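# Load circuit board into tester, orient, latch lid

## Task

Pick the circuit board up out of the tray and set it flat inside the tester with its components facing up, so that both tester pins pass through the board's holes and the white connector faces the lone black post; the reversed orientation counts as failure. Next, shut the tester lid until it clicks into its latch. Finally release everything and withdraw, leaving both arms hovering in free space without contact with any object.

## Robot and tools

ROBOT. Two 7-joint Kinova Gen3 arms, left_arm and right_arm, each with a Robotiq 2F-85 parallel gripper and a wrist camera. Base of left_arm sits at (-0.056, +0.299, 0) m, base of right_arm at (+0.030, -0.281, 0) m. Mounting plates and the metal frame standing behind the arms are fixed obstacles.

FRAME. All reported hand poses share one scene frame in metres: origin on the table surface midway between the arms, +x out across the table, +z upward, left_arm on the +y side. The names left and right do not refer to image sides. end_effector_position is the point between the pads when closed; end_effector_quat_wxyz is its orientation. The gripper's fingers extend along its +z axis and the pads travel along its y axis. Tips stick out about 19 mm past that point when shut and about 6 mm when wide open; closing pushes them roughly 13 mm farther out, so keep clearance above surfaces. The printed position can be a little off, especially at long reach.

ROW LAYOUT. Every command row holds 18 numbers, all in [-1, 1], always for both arms: left_arm's 7 joint values, its gripper position, its gripper speed, then the same 9 for right_arm. Joint order inside each arm: elbow, shoulder, forearm roll, wrist roll, upper arm roll, waist, wrist pitch. Shoulder and forearm roll have signs flipped relative to the URDF, in commands and readings alike. Joint values are scaled relative offsets, not poses: 1.0 equals 0.9985 rad for waist, shoulder, upper arm roll and elbow, and 0.8765 rad for forearm roll, wrist pitch and wrist roll. Stated ranges (URDF signs, rad): waist, upper arm roll, forearm roll and wrist roll ±69.115; shoulder ±2.250; elbow ±2.580; wrist pitch ±2.100. True ends may differ by 0.013 rad.

GRIPPER NUMBERS are absolute settings, not offsets. Position: +1 fully open (85 mm), 0 about 41 mm, about -0.8 pads touching, -1 squeeze until blocked (roughly 190 to 235 N per pad). Speed: -1 about 20 mm/s, 0 about 85, +1 about 150. To leave a gripper unchanged, resend its previous two numbers; a zero is a real command. For a gentle grip open first, then ask for slightly less than the object width. Release by commanding wider than the object.

execute_actions(actions): a list of actions; each action is a table of up to 15 rows, one row per 1/30 s step, lasting 15 steps (0.5 s); a short table repeats its final row. Joint values in every row are offsets from the joint angles at the beginning of that action, not from the previous row. An action that pushes a joint more than 0.013 rad beyond its range is rejected for both arms; a malformed action, or a bad first action, rejects the whole call. An empty list just reports state and images. Per step, each joint target may lead the measured angle by at most 0.304 rad (first four joints) or 0.266 rad (wrist joints), and targets are scaled back if they would move a gripper more than 70 mm, so large changes need several actions.

move(target, speed, blocking): target is one 18-number row; its joint values are offsets from the Joint positions in the latest result showing them, and its gripper numbers are sent immediately. speed (0.01 to 2 rad/s, default 0.5) caps the joint with the longest path; all joints finish together, paths last 0.5 to 10 s, and hands travel on curves with no obstacle avoidance. Pressing harder comes from faster moves or targets deeper past contact. blocking=false returns after 0.5 s while motion continues; then use wait or stop before other commands. The result adds a move: line giving the ending (done, off_target, moving, held, fault), limits=held or limits=none, and each arm's joint farthest from target.

wait(seconds): 0 to 10; arms hold their last command, a running move continues. stop(): brakes the current move; fingers keep moving. zoom_image(camera, region): camera is cam_low, cam_left_wrist or cam_right_wrist; region [x0, y0, x1, y1] in pixels, at most 504 by 504. read_manual(section): licence texts only. finished_scene(scene): ends the current scene by its number, irreversibly, after the last command has held; answering without any tool call ends everything.

RESULTS. A state line per arm with gripper pose; Joint positions, velocities, targets and torques listed per arm in the joint order above (rad, rad/s); position_measured_pct, roughly 50 minus 50 times the finger position (0 means fully open; stalled below 90 means something is held; near 90 means pads closed on nothing or something thin). Action calls also list step readings, with HELD marking steps where part of an arm's row was held back. 'joint command not followed' means the clearance check altered targets; 'joint sent to its limit' means a joint was driven to its end. Images come from cam_low (fixed, 896x504, near (1.53, 0.70, 0.24) looking back at the arms) and the two wrist cameras, with calibration given per result when changed.

AVOID. Load limits are 49.1 N m for waist, shoulder, upper arm roll and elbow and 30.9 for the wrist joints; reaching one causes a TORQUE FAULT that halts the arm for 10 s. Holding loads heats motors: a MOTOR HOT warning appears at 60 °C, and at 75 °C the arm sags. Keep the arms from colliding or shoving each other, never knock anything off the table, and avoid drops, slips, slams and heavy pushes. Expect occasional tugs on a held part.

Each tool is called as name([rows], argument=value, ...), one row to a line, values as JSON.

## Session

execute_actions(actions=[])

Scene clock: 0.00 s.
left_arm: end_effector_position=(+0.3620, +0.9880, +0.2962) position_measured_pct=0.0 end_effector_quat_wxyz=(+0.494, -0.372, +0.711, +0.333) | right_arm: end_effector_position=(+0.5145, -0.3528, +0.2655) position_measured_pct=0.0 end_effector_quat_wxyz=(+0.555, -0.127, +0.812, +0.130)
Joint names: [elbow, shoulder, forearm roll, wrist roll, upper arm roll, waist, wrist pitch]
Joint positions: left_arm=[ 1.596 -0.724  0.021  1.562 -0.124 -0.997 -0.452] | right_arm=[ 2.352 -0.487  2.059  4.435 -0.653  1.051  0.762]
Joint velocities: left_arm=[-0.    -0.001 -0.     0.     0.     0.     0.001] | right_arm=[-0.001 -0.     0.    -0.    -0.     0.     0.   ]
Joint torques (N m, as the joint torque sensors report them, + toward a larger Joint positions number): no reading
Joint targets: left_arm=[1.596 -0.724 0.021 1.562 -0.124 -0.997 -0.452] | right_arm=[2.352 -0.487 2.059 4.435 -0.653 1.051 0.762]

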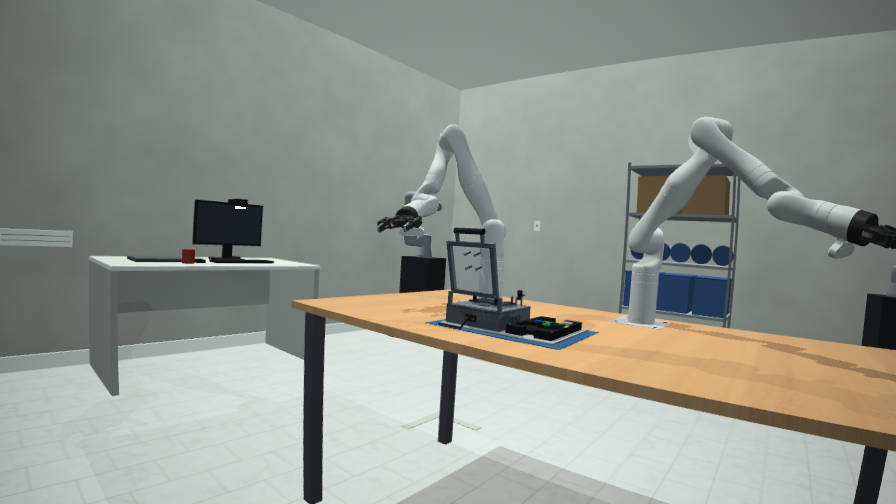

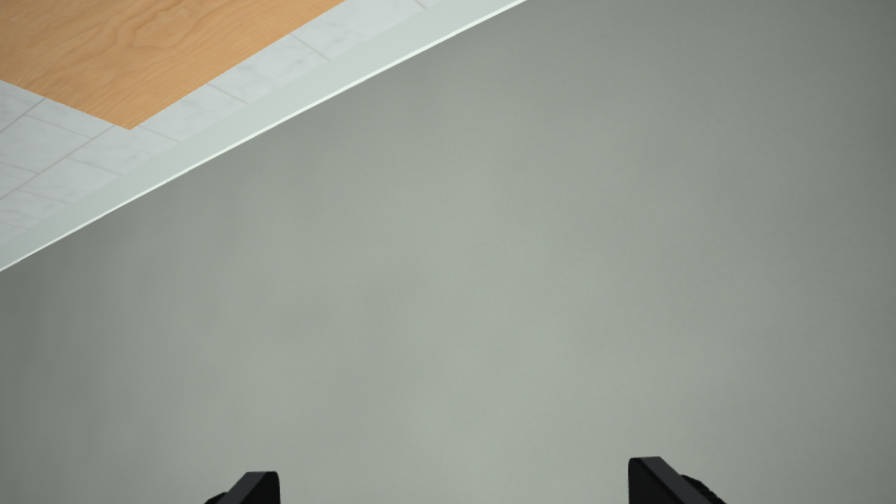

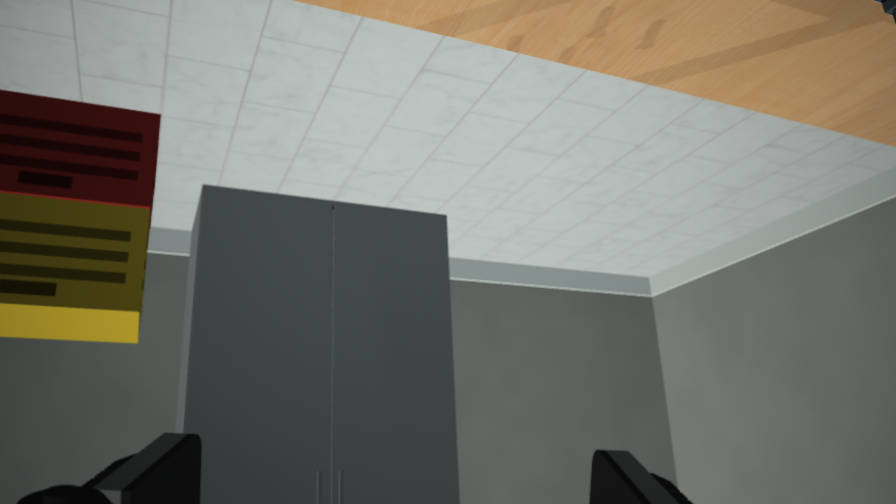

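zoom_image(camera="cam_low", region=[410, 210, 620, 360])

Region (410, 210, 620, 360) of cam_low's 896x504 image, scaled by 2.400, with more detail than that image has; it fills the top 360 rows of this view, and the rest is white.

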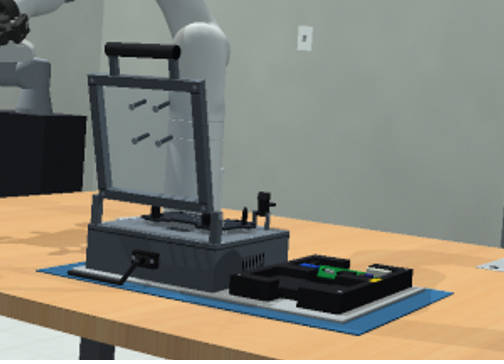

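move(target=[-0.478,0.267,-0.024,0,0.124,0.66,1,1,0,0,0,0,0,0,0,0,1,0], speed=1.2)

move(target=[0,0,0,0,0,0.66,1,1,0,0,0,0,0,0,0,0,1,0], speed=1.2)

move(target=[0,0,0,0,0,0,0.3,1,0,0,0,0,0,0,0,0,1,0], speed=1.2)

Scene clock: 2.10 s.
left_arm: end_effector_position=(+0.6973, +0.5136, +0.5307) position_measured_pct=0.0 end_effector_quat_wxyz=(+0.533, -0.126, +0.832, +0.086) | right_arm: end_effector_position=(+0.5145, -0.3528, +0.2655) position_measured_pct=0.0 end_effector_quat_wxyz=(+0.555, -0.127, +0.812, +0.130)
Joint names: [elbow, shoulder, forearm roll, wrist roll, upper arm roll, waist, wrist pitch]
Joint positions: left_arm=[ 1.119 -0.458  0.     1.562  0.    -0.338  0.425] | right_arm=[ 2.352 -0.487  2.059  4.435 -0.653  1.051  0.762]
Joint velocities: left_arm=[-0.    -0.    -0.    -0.     0.     0.003  0.   ] | right_arm=[ 0.    -0.    -0.    -0.001  0.    -0.002  0.   ]
Joint torques (N m, as the joint torque sensors report them, + toward a larger Joint positions number): left_arm=[-12.29  20.05  -0.03   0.11   0.56  -0.11  -2.5 ] | right_arm=[-4.46 11.48  0.43  0.37 -2.59  0.04  2.78]
Joint targets: left_arm=[1.119 -0.458 0.000 1.562 0.000 -0.338 0.425] | right_arm=[2.352 -0.487 2.059 4.435 -0.653 1.051 0.762]
move: done; limits=none; left_arm: farthest joint: the upper arm roll, 0.001 radians from its target (0.123 radians at the start); right_arm: farthest joint: the waist, 0.000 radians from its target (0.000 radians at the start)
camera_calibration (this result's frames):
cam_left_wrist: T_world_to_cam=[[-0.294271, 0.953972, 0.0578046, -0.314615], [0.450759, 0.0852035, 0.88857, -0.760758], [0.842746, 0.287536, -0.455084, -0.347098], [0, 0, 0, 1]] pos_world=[0.542851, 0.464756, 0.536214]
cam_right_wrist: T_world_to_cam=[[-0.395136, 0.916639, 0.0603348, 0.498462], [0.31142, 0.0718746, 0.94755, -0.338168], [0.864225, 0.3932, -0.31386, -0.0776506], [0, 0, 0, 1]] pos_world=[0.36938, -0.402072, 0.265985]

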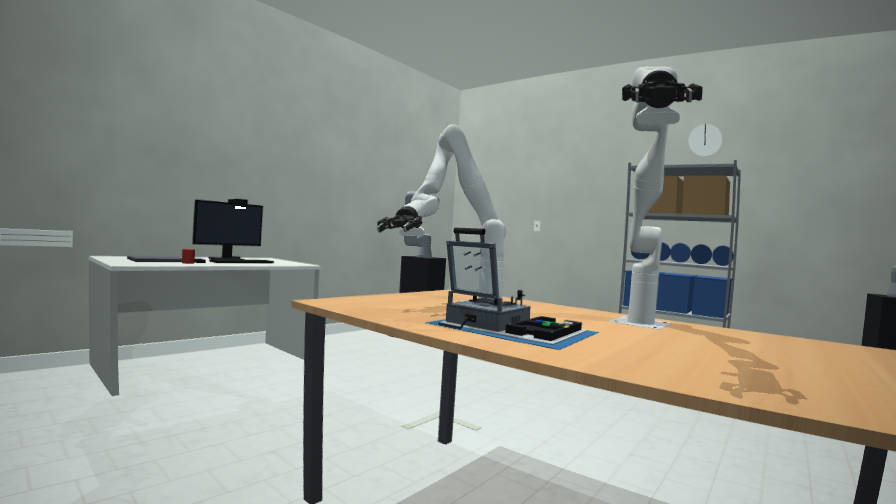

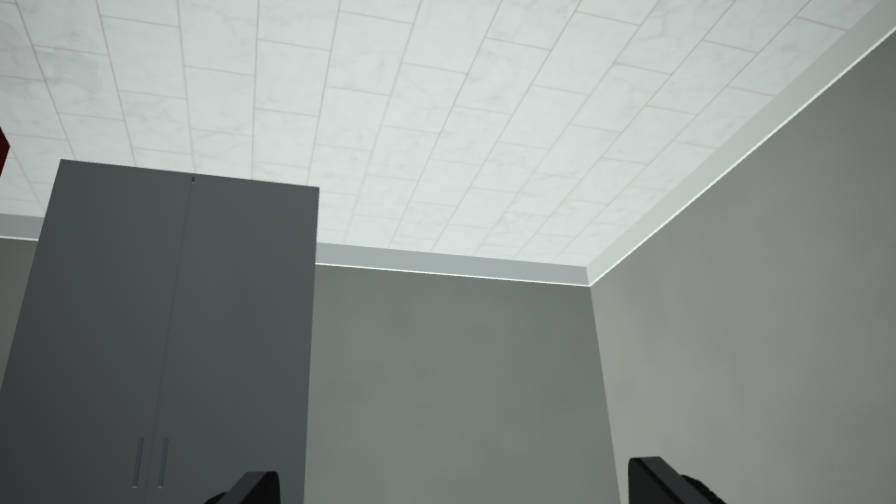

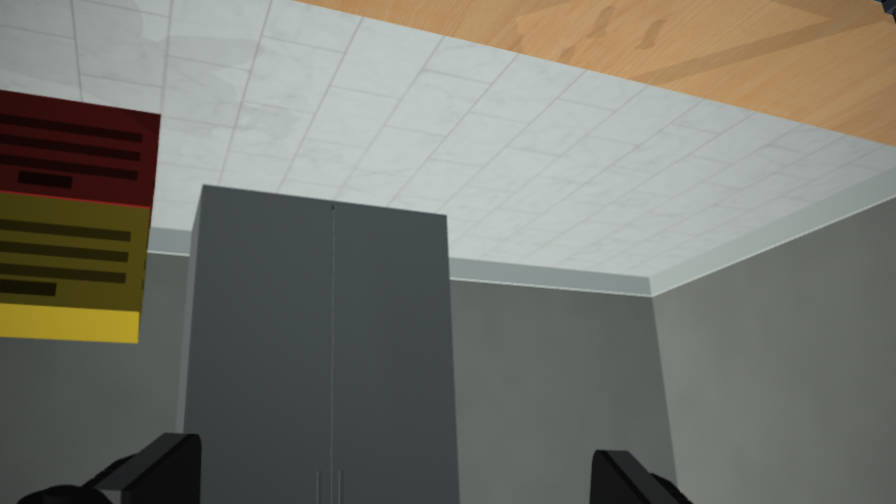

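Scene clock: 3.77 s.
left_arm: end_effector_position=(+0.4813, +0.0766, +0.3600) position_measured_pct=0.0 end_effector_quat_wxyz=(+0.130, +0.177, +0.975, -0.022) | right_arm: end_effector_position=(+0.5145, -0.3528, +0.2655) position_measured_pct=0.0 end_effector_quat_wxyz=(+0.555, -0.127, +0.812, +0.130)
Joint names: [elbow, shoulder, forearm roll, wrist roll, upper arm roll, waist, wrist pitch]
Joint positions: left_arm=[ 1.119 -0.458  0.     1.562  0.     0.321  1.302] | right_arm=[ 2.352 -0.487  2.059  4.435 -0.653  1.051  0.762]
Joint velocities: left_arm=[-0.    -0.     0.    -0.    -0.     0.002  0.001] | right_arm=[ 0.    -0.001 -0.     0.    -0.     0.    -0.   ]
Joint torques (N m, as the joint torque sensors report them, + toward a larger Joint positions number): left_arm=[-10.67  18.04  -0.23   0.12   0.53  -0.05  -0.73] | right_arm=[-4.56 11.53  0.49  0.38 -2.46  0.01  2.76]
Joint targets: left_arm=[1.119 -0.458 0.000 1.562 0.000 0.321 1.302] | right_arm=[2.352 -0.487 2.059 4.435 -0.653 1.051 0.762]
move: done; limits=none; left_arm: farthest joint: the waist, 0.000 radians from its target (0.659 radians at the start); right_arm: farthest joint: the waist, 0.000 radians from its target (0.000 radians at the start)
camera_calibration (this result's frames):
cam_left_wrist: T_world_to_cam=[[0.389619, 0.920498, 0.0296763, -0.267867], [0.896086, -0.386333, 0.21858, -0.411562], [0.212667, -0.0585703, -0.975368, 0.40001], [0, 0, 0, 1]] pos_world=[0.388092, 0.111, 0.488065]
cam_right_wrist: T_world_to_cam=[[-0.395135, 0.91664, 0.0603344, 0.498463], [0.311419, 0.071874, 0.947551, -0.338168], [0.864226, 0.3932, -0.313859, -0.0776521], [0, 0, 0, 1]] pos_world=[0.369381, -0.402072, 0.265985]

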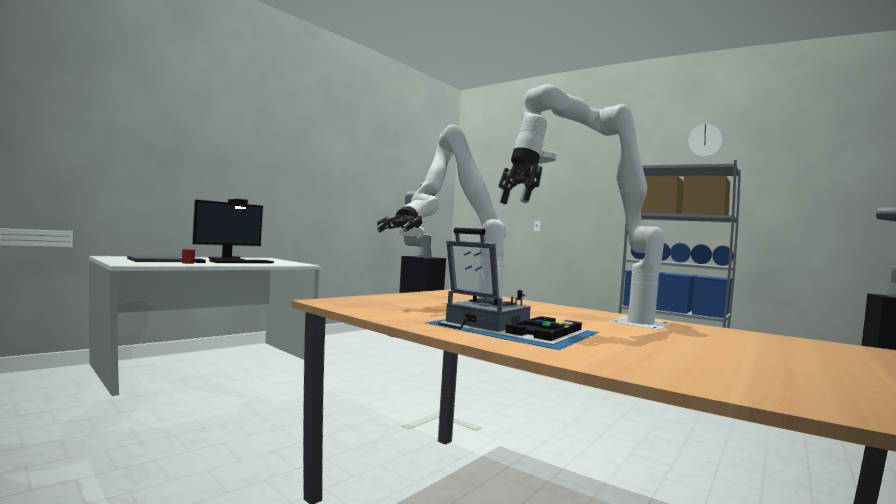

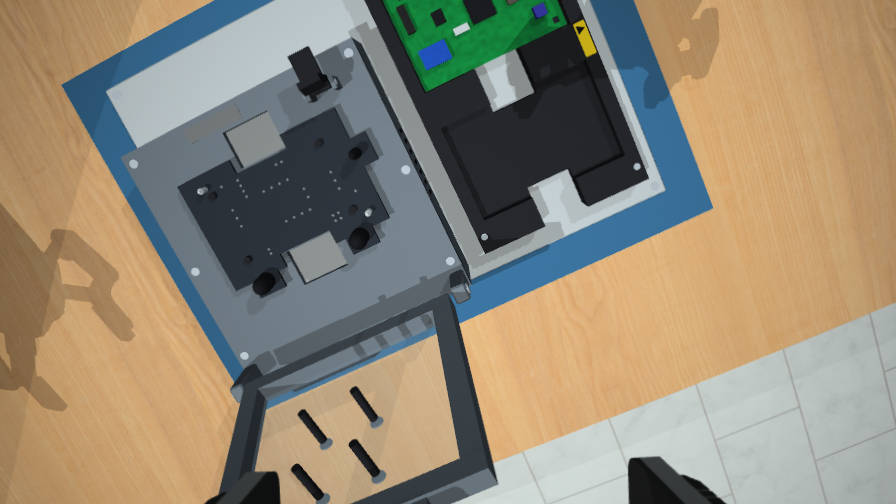

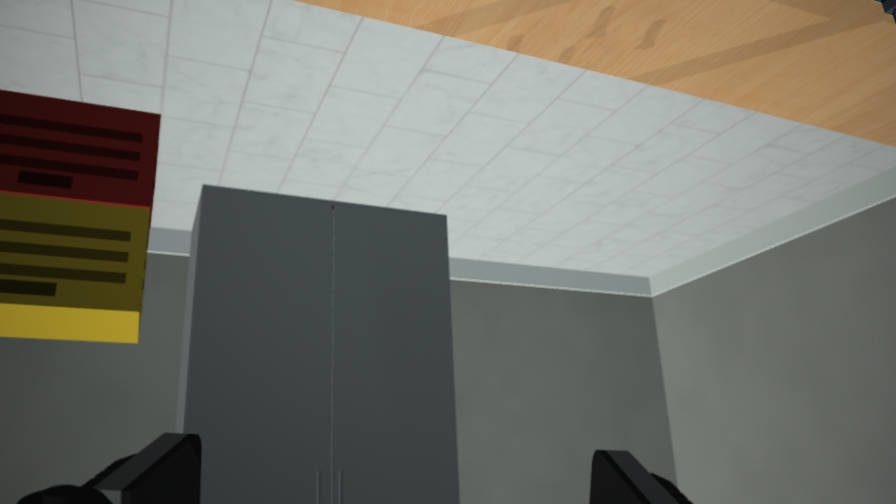

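Scene clock: 4.57 s.
left_arm: end_effector_position=(+0.4053, +0.1044, +0.3493) position_measured_pct=0.0 end_effector_quat_wxyz=(+0.000, +0.179, +0.984, +0.000) | right_arm: end_effector_position=(+0.5145, -0.3528, +0.2655) position_measured_pct=0.0 end_effector_quat_wxyz=(+0.555, -0.127, +0.812, +0.130)
Joint names: [elbow, shoulder, forearm roll, wrist roll, upper arm roll, waist, wrist pitch]
Joint positions: left_arm=[ 1.119 -0.458  0.     1.562  0.     0.321  1.565] | right_arm=[ 2.352 -0.487  2.059  4.435 -0.653  1.051  0.762]
Joint velocities: left_arm=[-0.    -0.     0.     0.     0.    -0.     0.001] | right_arm=[-0.     0.     0.    -0.001  0.    -0.001  0.   ]
Joint torques (N m, as the joint torque sensors report them, + toward a larger Joint positions number): left_arm=[-9.45 17.5   0.06  0.39  0.57  0.03  0.19] | right_arm=[-4.57 11.47  0.48  0.28 -2.58  0.14  2.76]
Joint targets: left_arm=[1.119 -0.458 0.000 1.562 0.000 0.321 1.565] | right_arm=[2.352 -0.487 2.059 4.435 -0.653 1.051 0.762]
move: done; limits=none; left_arm: farthest joint: the waist, 0.000 radians from its target (0.000 radians at the start); right_arm: farthest joint: the waist, 0.000 radians from its target (0.000 radians at the start)
camera_calibration (this result's frames):
cam_left_wrist: T_world_to_cam=[[0.395191, 0.918467, 0.0155727, -0.260592], [0.918022, -0.394284, -0.0421462, -0.247372], [-0.0325698, 0.0309519, -0.99899, 0.505619], [0, 0, 0, 1]] pos_world=[0.346544, 0.126161, 0.498741]
cam_right_wrist: T_world_to_cam=[[-0.395134, 0.91664, 0.0603338, 0.498463], [0.311417, 0.0718735, 0.947551, -0.338168], [0.864227, 0.393199, -0.313857, -0.0776536], [0, 0, 0, 1]] pos_world=[0.369382, -0.402073, 0.265985]

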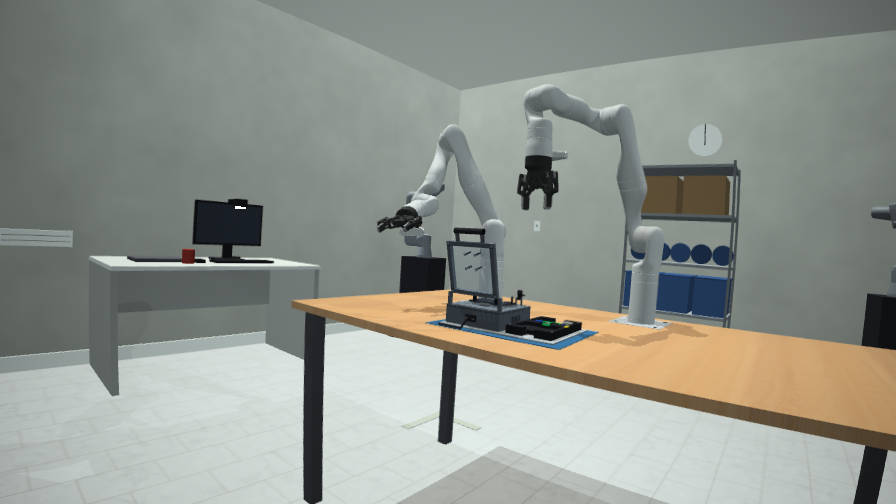

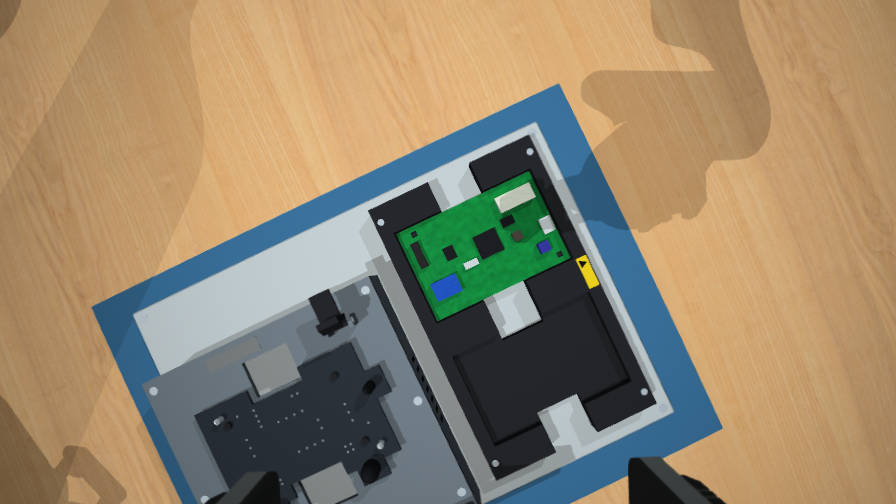

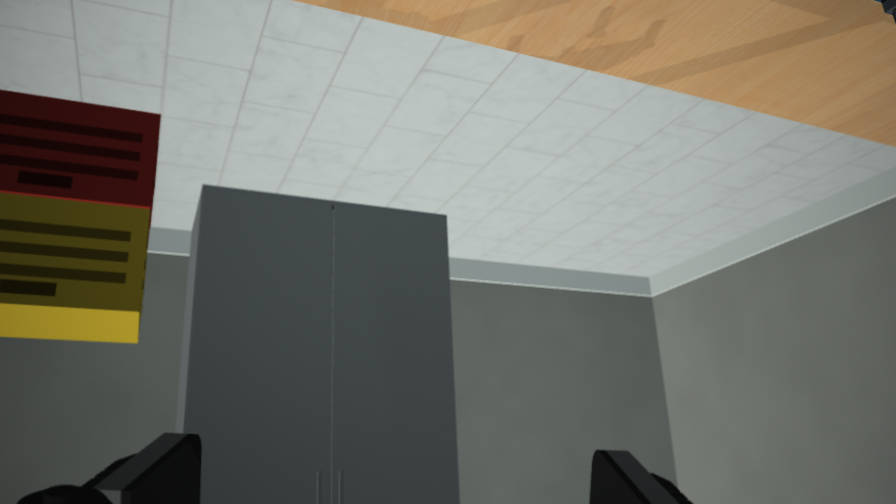

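move(target=[0.5,-0.027,0,-1,0,-0.085,-0.6,1,0,0,0,0,0,0,0,0,1,0], speed=1.2)

move(target=[0.268,0,0,-0.446,0,0,-0.307,1,0,0,0,0,0,0,0,0,1,0], speed=1.0)

Scene clock: 6.23 s.
left_arm: end_effector_position=(+0.3879, +0.1528, +0.1864) position_measured_pct=0.0 end_effector_quat_wxyz=(+0.000, +0.544, +0.839, +0.000) | right_arm: end_effector_position=(+0.5145, -0.3528, +0.2655) position_measured_pct=0.0 end_effector_quat_wxyz=(+0.555, -0.127, +0.812, +0.130)
Joint names: [elbow, shoulder, forearm roll, wrist roll, upper arm roll, waist, wrist pitch]
Joint positions: left_arm=[ 1.618 -0.485  0.     0.685  0.     0.236  1.039] | right_arm=[ 2.352 -0.487  2.059  4.435 -0.653  1.051  0.762]
Joint velocities: left_arm=[ 0.     0.002 -0.    -0.     0.001 -0.002 -0.001] | right_arm=[ 0.    -0.    -0.     0.     0.    -0.001  0.   ]
Joint torques (N m, as the joint torque sensors report them, + toward a larger Joint positions number): left_arm=[-8.09 16.38  0.05 -0.03  0.47 -0.01 -0.01] | right_arm=[-4.55 11.51  0.53  0.36 -2.53 -0.13  2.78]
Joint targets: left_arm=[1.618 -0.485 0.000 0.685 0.000 0.236 1.039] | right_arm=[2.352 -0.487 2.059 4.435 -0.653 1.051 0.762]
move: done; limits=none; left_arm: farthest joint: the waist, 0.000 radians from its target (0.084 radians at the start); right_arm: farthest joint: the waist, 0.000 radians from its target (0.000 radians at the start)
camera_calibration (this result's frames):
cam_left_wrist: T_world_to_cam=[[0.931335, 0.363823, 0.0157268, -0.418944], [0.364162, -0.930347, -0.0429005, 0.0777608], [-0.000976843, 0.0456818, -0.998956, 0.326308], [0, 0, 0, 1]] pos_world=[0.362178, 0.20986, 0.335892]
cam_right_wrist: T_world_to_cam=[[-0.395134, 0.91664, 0.0603329, 0.498464], [0.311415, 0.0718735, 0.947552, -0.338168], [0.864228, 0.393198, -0.313856, -0.077655], [0, 0, 0, 1]] pos_world=[0.369383, -0.402073, 0.265986]

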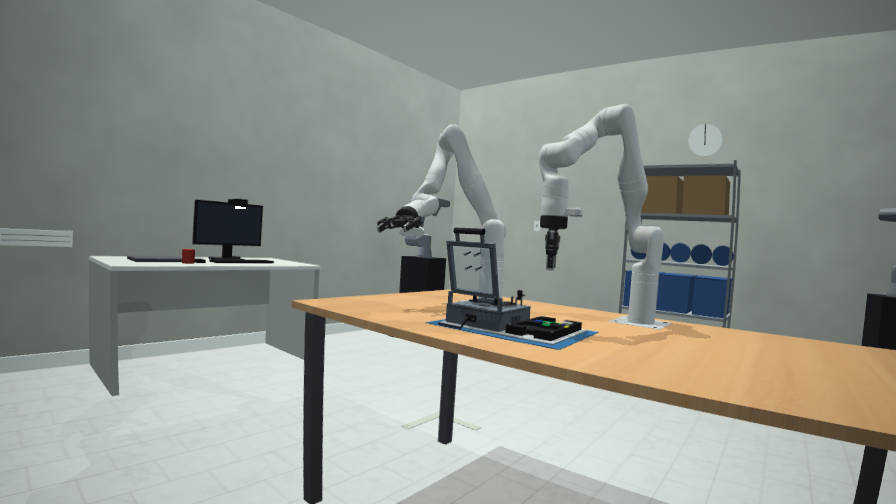

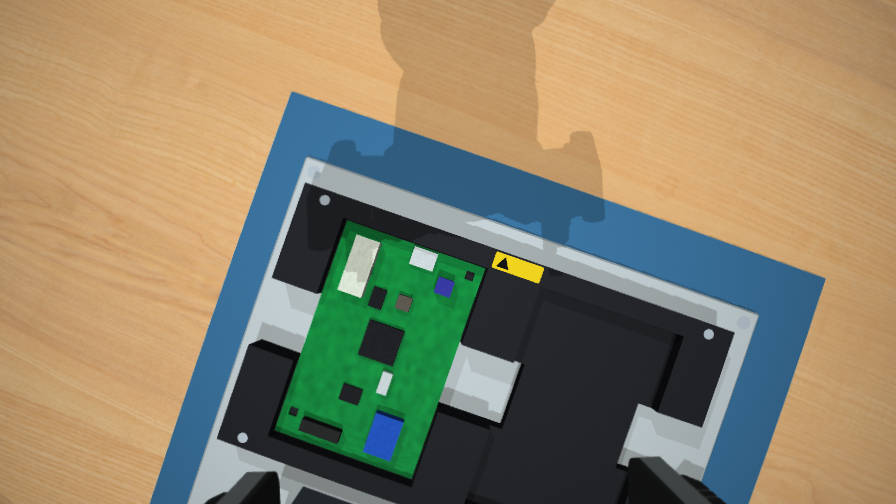

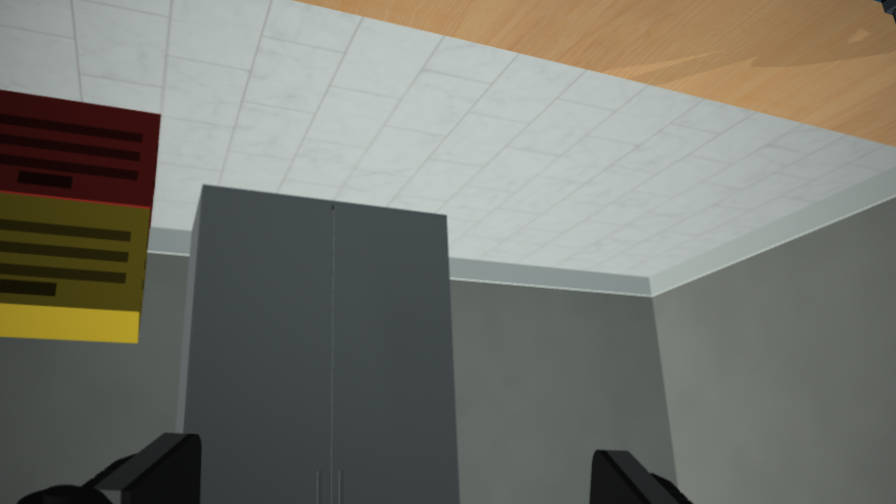

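Scene clock: 7.17 s.
left_arm: end_effector_position=(+0.3384, +0.1663, +0.1204) position_measured_pct=0.0 end_effector_quat_wxyz=(+0.001, +0.697, +0.717, +0.000) | right_arm: end_effector_position=(+0.5145, -0.3528, +0.2655) position_measured_pct=0.0 end_effector_quat_wxyz=(+0.555, -0.127, +0.812, +0.130)
Joint names: [elbow, shoulder, forearm roll, wrist roll, upper arm roll, waist, wrist pitch]
Joint positions: left_arm=[ 1.885 -0.485  0.     0.294  0.     0.236  0.77 ] | right_arm=[ 2.352 -0.487  2.059  4.435 -0.653  1.051  0.762]
Joint velocities: left_arm=[ 0.     0.002 -0.    -0.001 -0.    -0.     0.   ] | right_arm=[-0.    -0.     0.    -0.     0.     0.001 -0.   ]
Joint torques (N m, as the joint torque sensors report them, + toward a larger Joint positions number): left_arm=[-6.87 14.66 -0.02  0.24  0.13 -0.01  0.17] | right_arm=[-4.48 11.44  0.58  0.3  -2.52  0.    2.75]
Joint targets: left_arm=[1.885 -0.485 0.000 0.294 0.000 0.236 0.770] | right_arm=[2.352 -0.487 2.059 4.435 -0.653 1.051 0.762]
move: done; limits=none; left_arm: farthest joint: the waist, 0.000 radians from its target (0.000 radians at the start); right_arm: farthest joint: the waist, 0.000 radians from its target (0.000 radians at the start)
camera_calibration (this result's frames):
cam_left_wrist: T_world_to_cam=[[0.999682, -0.0186017, 0.017045, -0.336341], [-0.0178601, -0.998929, -0.0426741, 0.246109], [0.0178205, 0.0423561, -0.998944, 0.253879], [0, 0, 0, 1]] pos_world=[0.336105, 0.228836, 0.269846]
cam_right_wrist: T_world_to_cam=[[-0.395133, 0.916641, 0.0603321, 0.498465], [0.311414, 0.0718734, 0.947552, -0.338168], [0.864229, 0.393198, -0.313854, -0.0776564], [0, 0, 0, 1]] pos_world=[0.369383, -0.402074, 0.265986]

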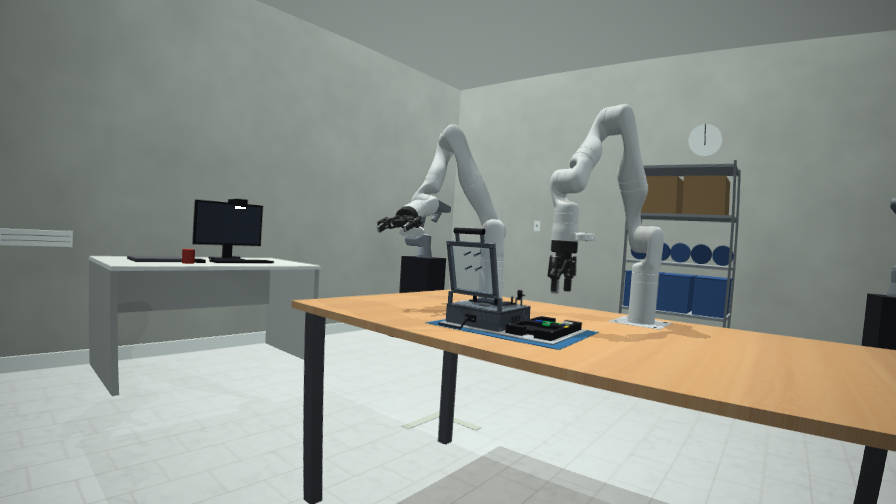

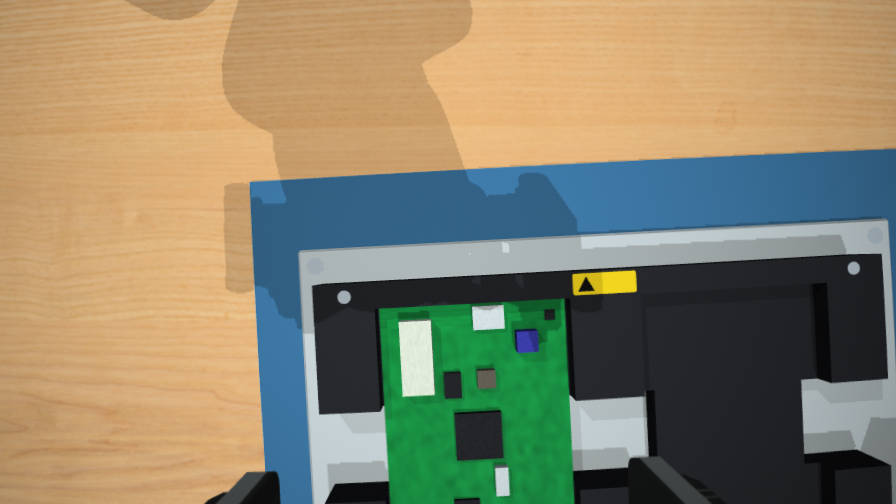

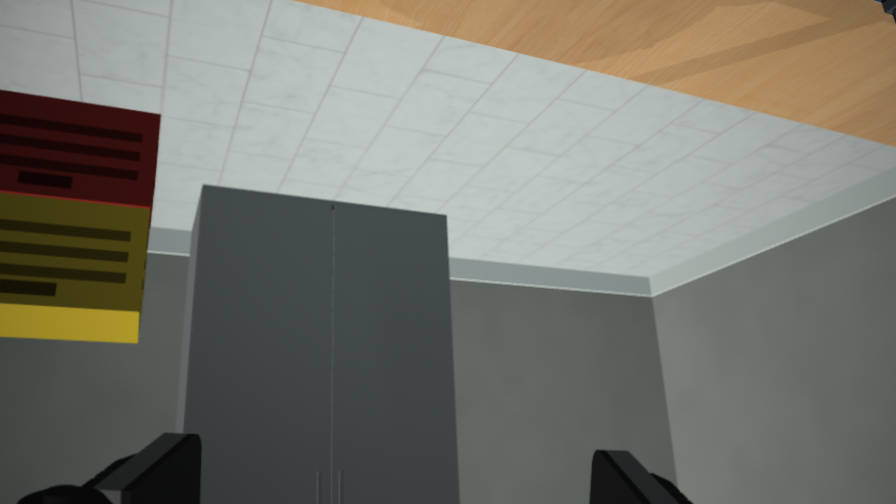

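move(target=[0.0147,-0.113,0,-0.007,0,-0.006,-0.1435,1,0,0,0,0,0,0,0,0,1,0], speed=0.4)

Scene clock: 8.17 s.
left_arm: end_effector_position=(+0.3486, +0.1661, +0.0700) position_measured_pct=0.0 end_effector_quat_wxyz=(+0.000, +0.697, +0.717, +0.000) | right_arm: end_effector_position=(+0.5145, -0.3528, +0.2655) position_measured_pct=0.0 end_effector_quat_wxyz=(+0.555, -0.127, +0.812, +0.130)
Joint names: [elbow, shoulder, forearm roll, wrist roll, upper arm roll, waist, wrist pitch]
Joint positions: left_arm=[ 1.9   -0.597  0.     0.288  0.     0.23   0.644] | right_arm=[ 2.352 -0.487  2.059  4.435 -0.653  1.051  0.762]
Joint velocities: left_arm=[-0.    -0.002 -0.     0.     0.    -0.    -0.   ] | right_arm=[ 0.     0.    -0.    -0.001  0.     0.002 -0.   ]
Joint torques (N m, as the joint torque sensors report them, + toward a larger Joint positions number): left_arm=[-5.68 16.39  0.37  0.32  0.43  0.09  0.03] | right_arm=[-4.49 11.52  0.51  0.38 -2.55 -0.09  2.68]
Joint targets: left_arm=[1.900 -0.598 0.000 0.288 0.000 0.230 0.644] | right_arm=[2.352 -0.487 2.059 4.435 -0.653 1.051 0.762]
move: done; limits=none; left_arm: farthest joint: the waist, 0.000 radians from its target (0.006 radians at the start); right_arm: farthest joint: the waist, 0.000 radians from its target (0.000 radians at the start)
camera_calibration (this result's frames):
cam_left_wrist: T_world_to_cam=[[0.999702, -0.0187749, 0.0155814, -0.345548], [-0.0180902, -0.998912, -0.0429744, 0.244089], [0.0163713, 0.0426798, -0.998955, 0.203828], [0, 0, 0, 1]] pos_world=[0.346524, 0.228637, 0.219489]
cam_right_wrist: T_world_to_cam=[[-0.395132, 0.916641, 0.0603315, 0.498466], [0.311412, 0.071873, 0.947553, -0.338169], [0.86423, 0.393197, -0.313852, -0.0776579], [0, 0, 0, 1]] pos_world=[0.369384, -0.402074, 0.265986]

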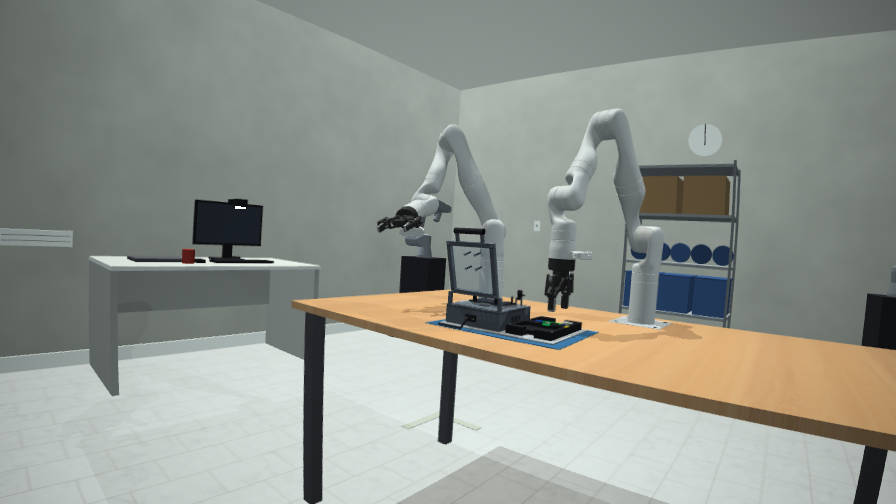

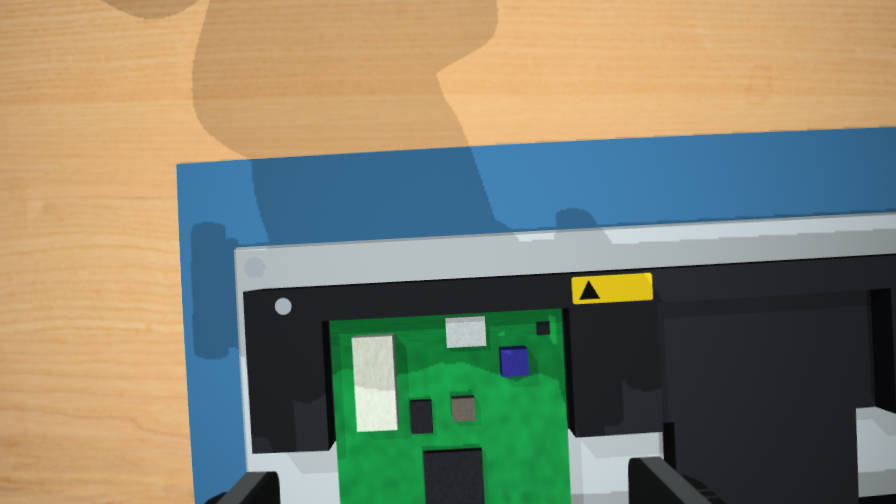

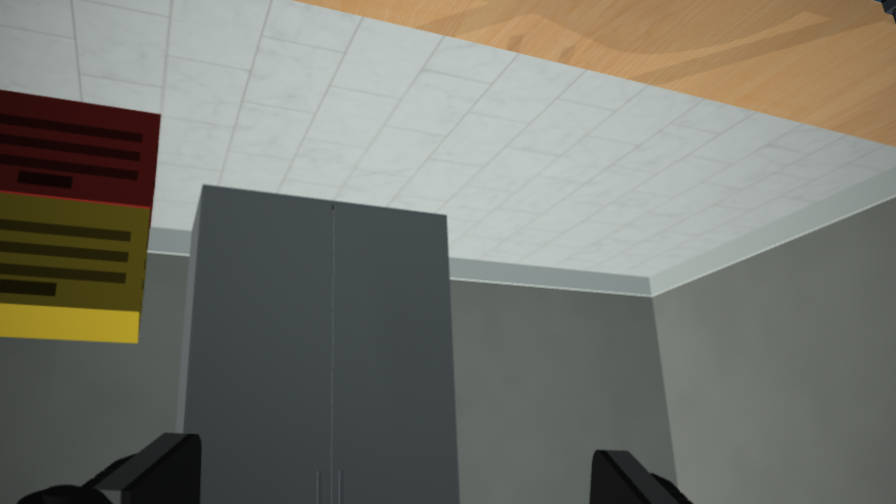

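move(target=[0.009,-0.043,0,0.013,0,0.0115,-0.0595,1,0,0,0,0,0,0,0,0,1,0], speed=0.3)

Scene clock: 9.10 s.
left_arm: end_effector_position=(+0.3485, +0.1611, +0.0502) position_measured_pct=0.0 end_effector_quat_wxyz=(+0.000, +0.697, +0.717, +0.000) | right_arm: end_effector_position=(+0.5145, -0.3528, +0.2655) position_measured_pct=0.0 end_effector_quat_wxyz=(+0.555, -0.127, +0.812, +0.130)
Joint names: [elbow, shoulder, forearm roll, wrist roll, upper arm roll, waist, wrist pitch]
Joint positions: left_arm=[ 1.909 -0.64   0.     0.3    0.     0.241  0.592] | right_arm=[ 2.352 -0.487  2.059  4.435 -0.653  1.051  0.762]
Joint velocities: left_arm=[-0.    -0.003 -0.    -0.     0.     0.001  0.   ] | right_arm=[-0.    -0.    -0.    -0.    -0.    -0.001  0.   ]
Joint torques (N m, as the joint torque sensors report them, + toward a larger Joint positions number): left_arm=[-5.38 16.8   0.    0.4   0.4  -0.14  0.08] | right_arm=[-4.46 11.54  0.47  0.39 -2.48 -0.02  2.8 ]
Joint targets: left_arm=[1.909 -0.640 0.000 0.300 0.000 0.241 0.592] | right_arm=[2.352 -0.487 2.059 4.435 -0.653 1.051 0.762]
move: done; limits=none; left_arm: farthest joint: the waist, 0.000 radians from its target (0.012 radians at the start); right_arm: farthest joint: the waist, 0.000 radians from its target (0.000 radians at the start)
camera_calibration (this result's frames):
cam_left_wrist: T_world_to_cam=[[0.999695, -0.018771, 0.0160578, -0.3453], [-0.0180686, -0.99892, -0.0428168, 0.238202], [0.0168441, 0.0425136, -0.998954, 0.184107], [0, 0, 0, 1]] pos_world=[0.346397, 0.223636, 0.199658]
cam_right_wrist: T_world_to_cam=[[-0.395132, 0.916641, 0.0603308, 0.498467], [0.311411, 0.0718728, 0.947554, -0.338169], [0.864231, 0.393196, -0.313851, -0.0776593], [0, 0, 0, 1]] pos_world=[0.369385, -0.402075, 0.265987]

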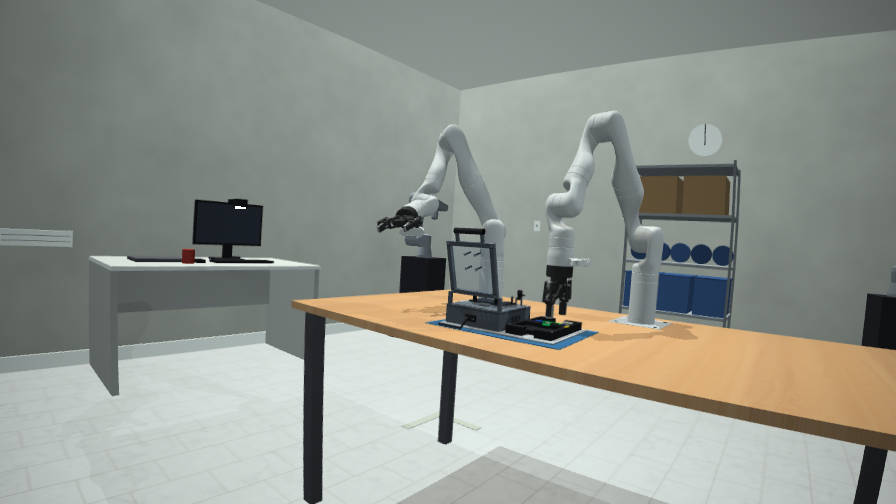

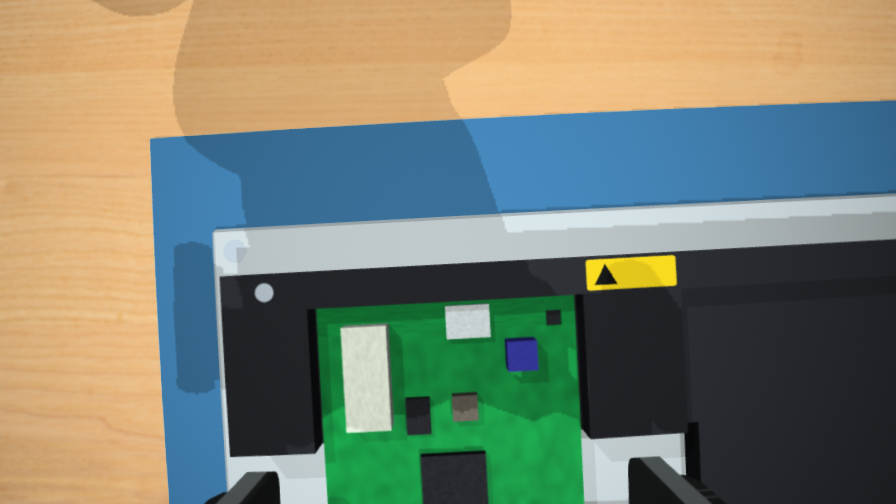

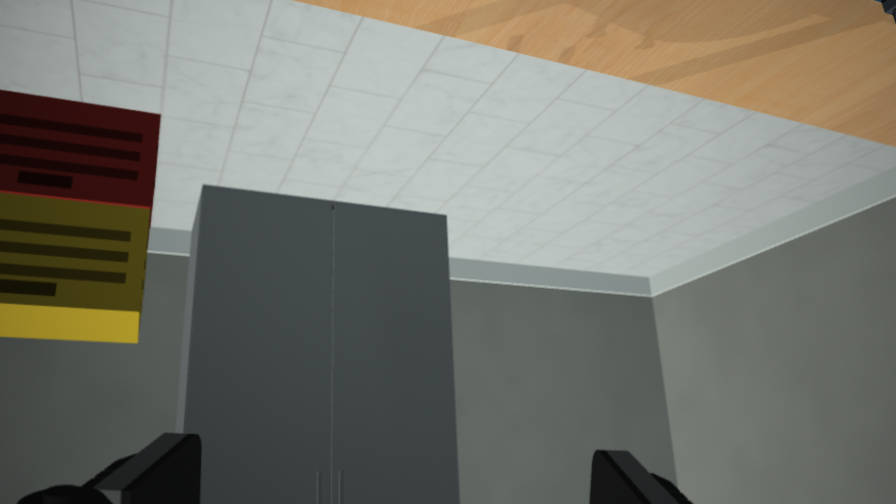

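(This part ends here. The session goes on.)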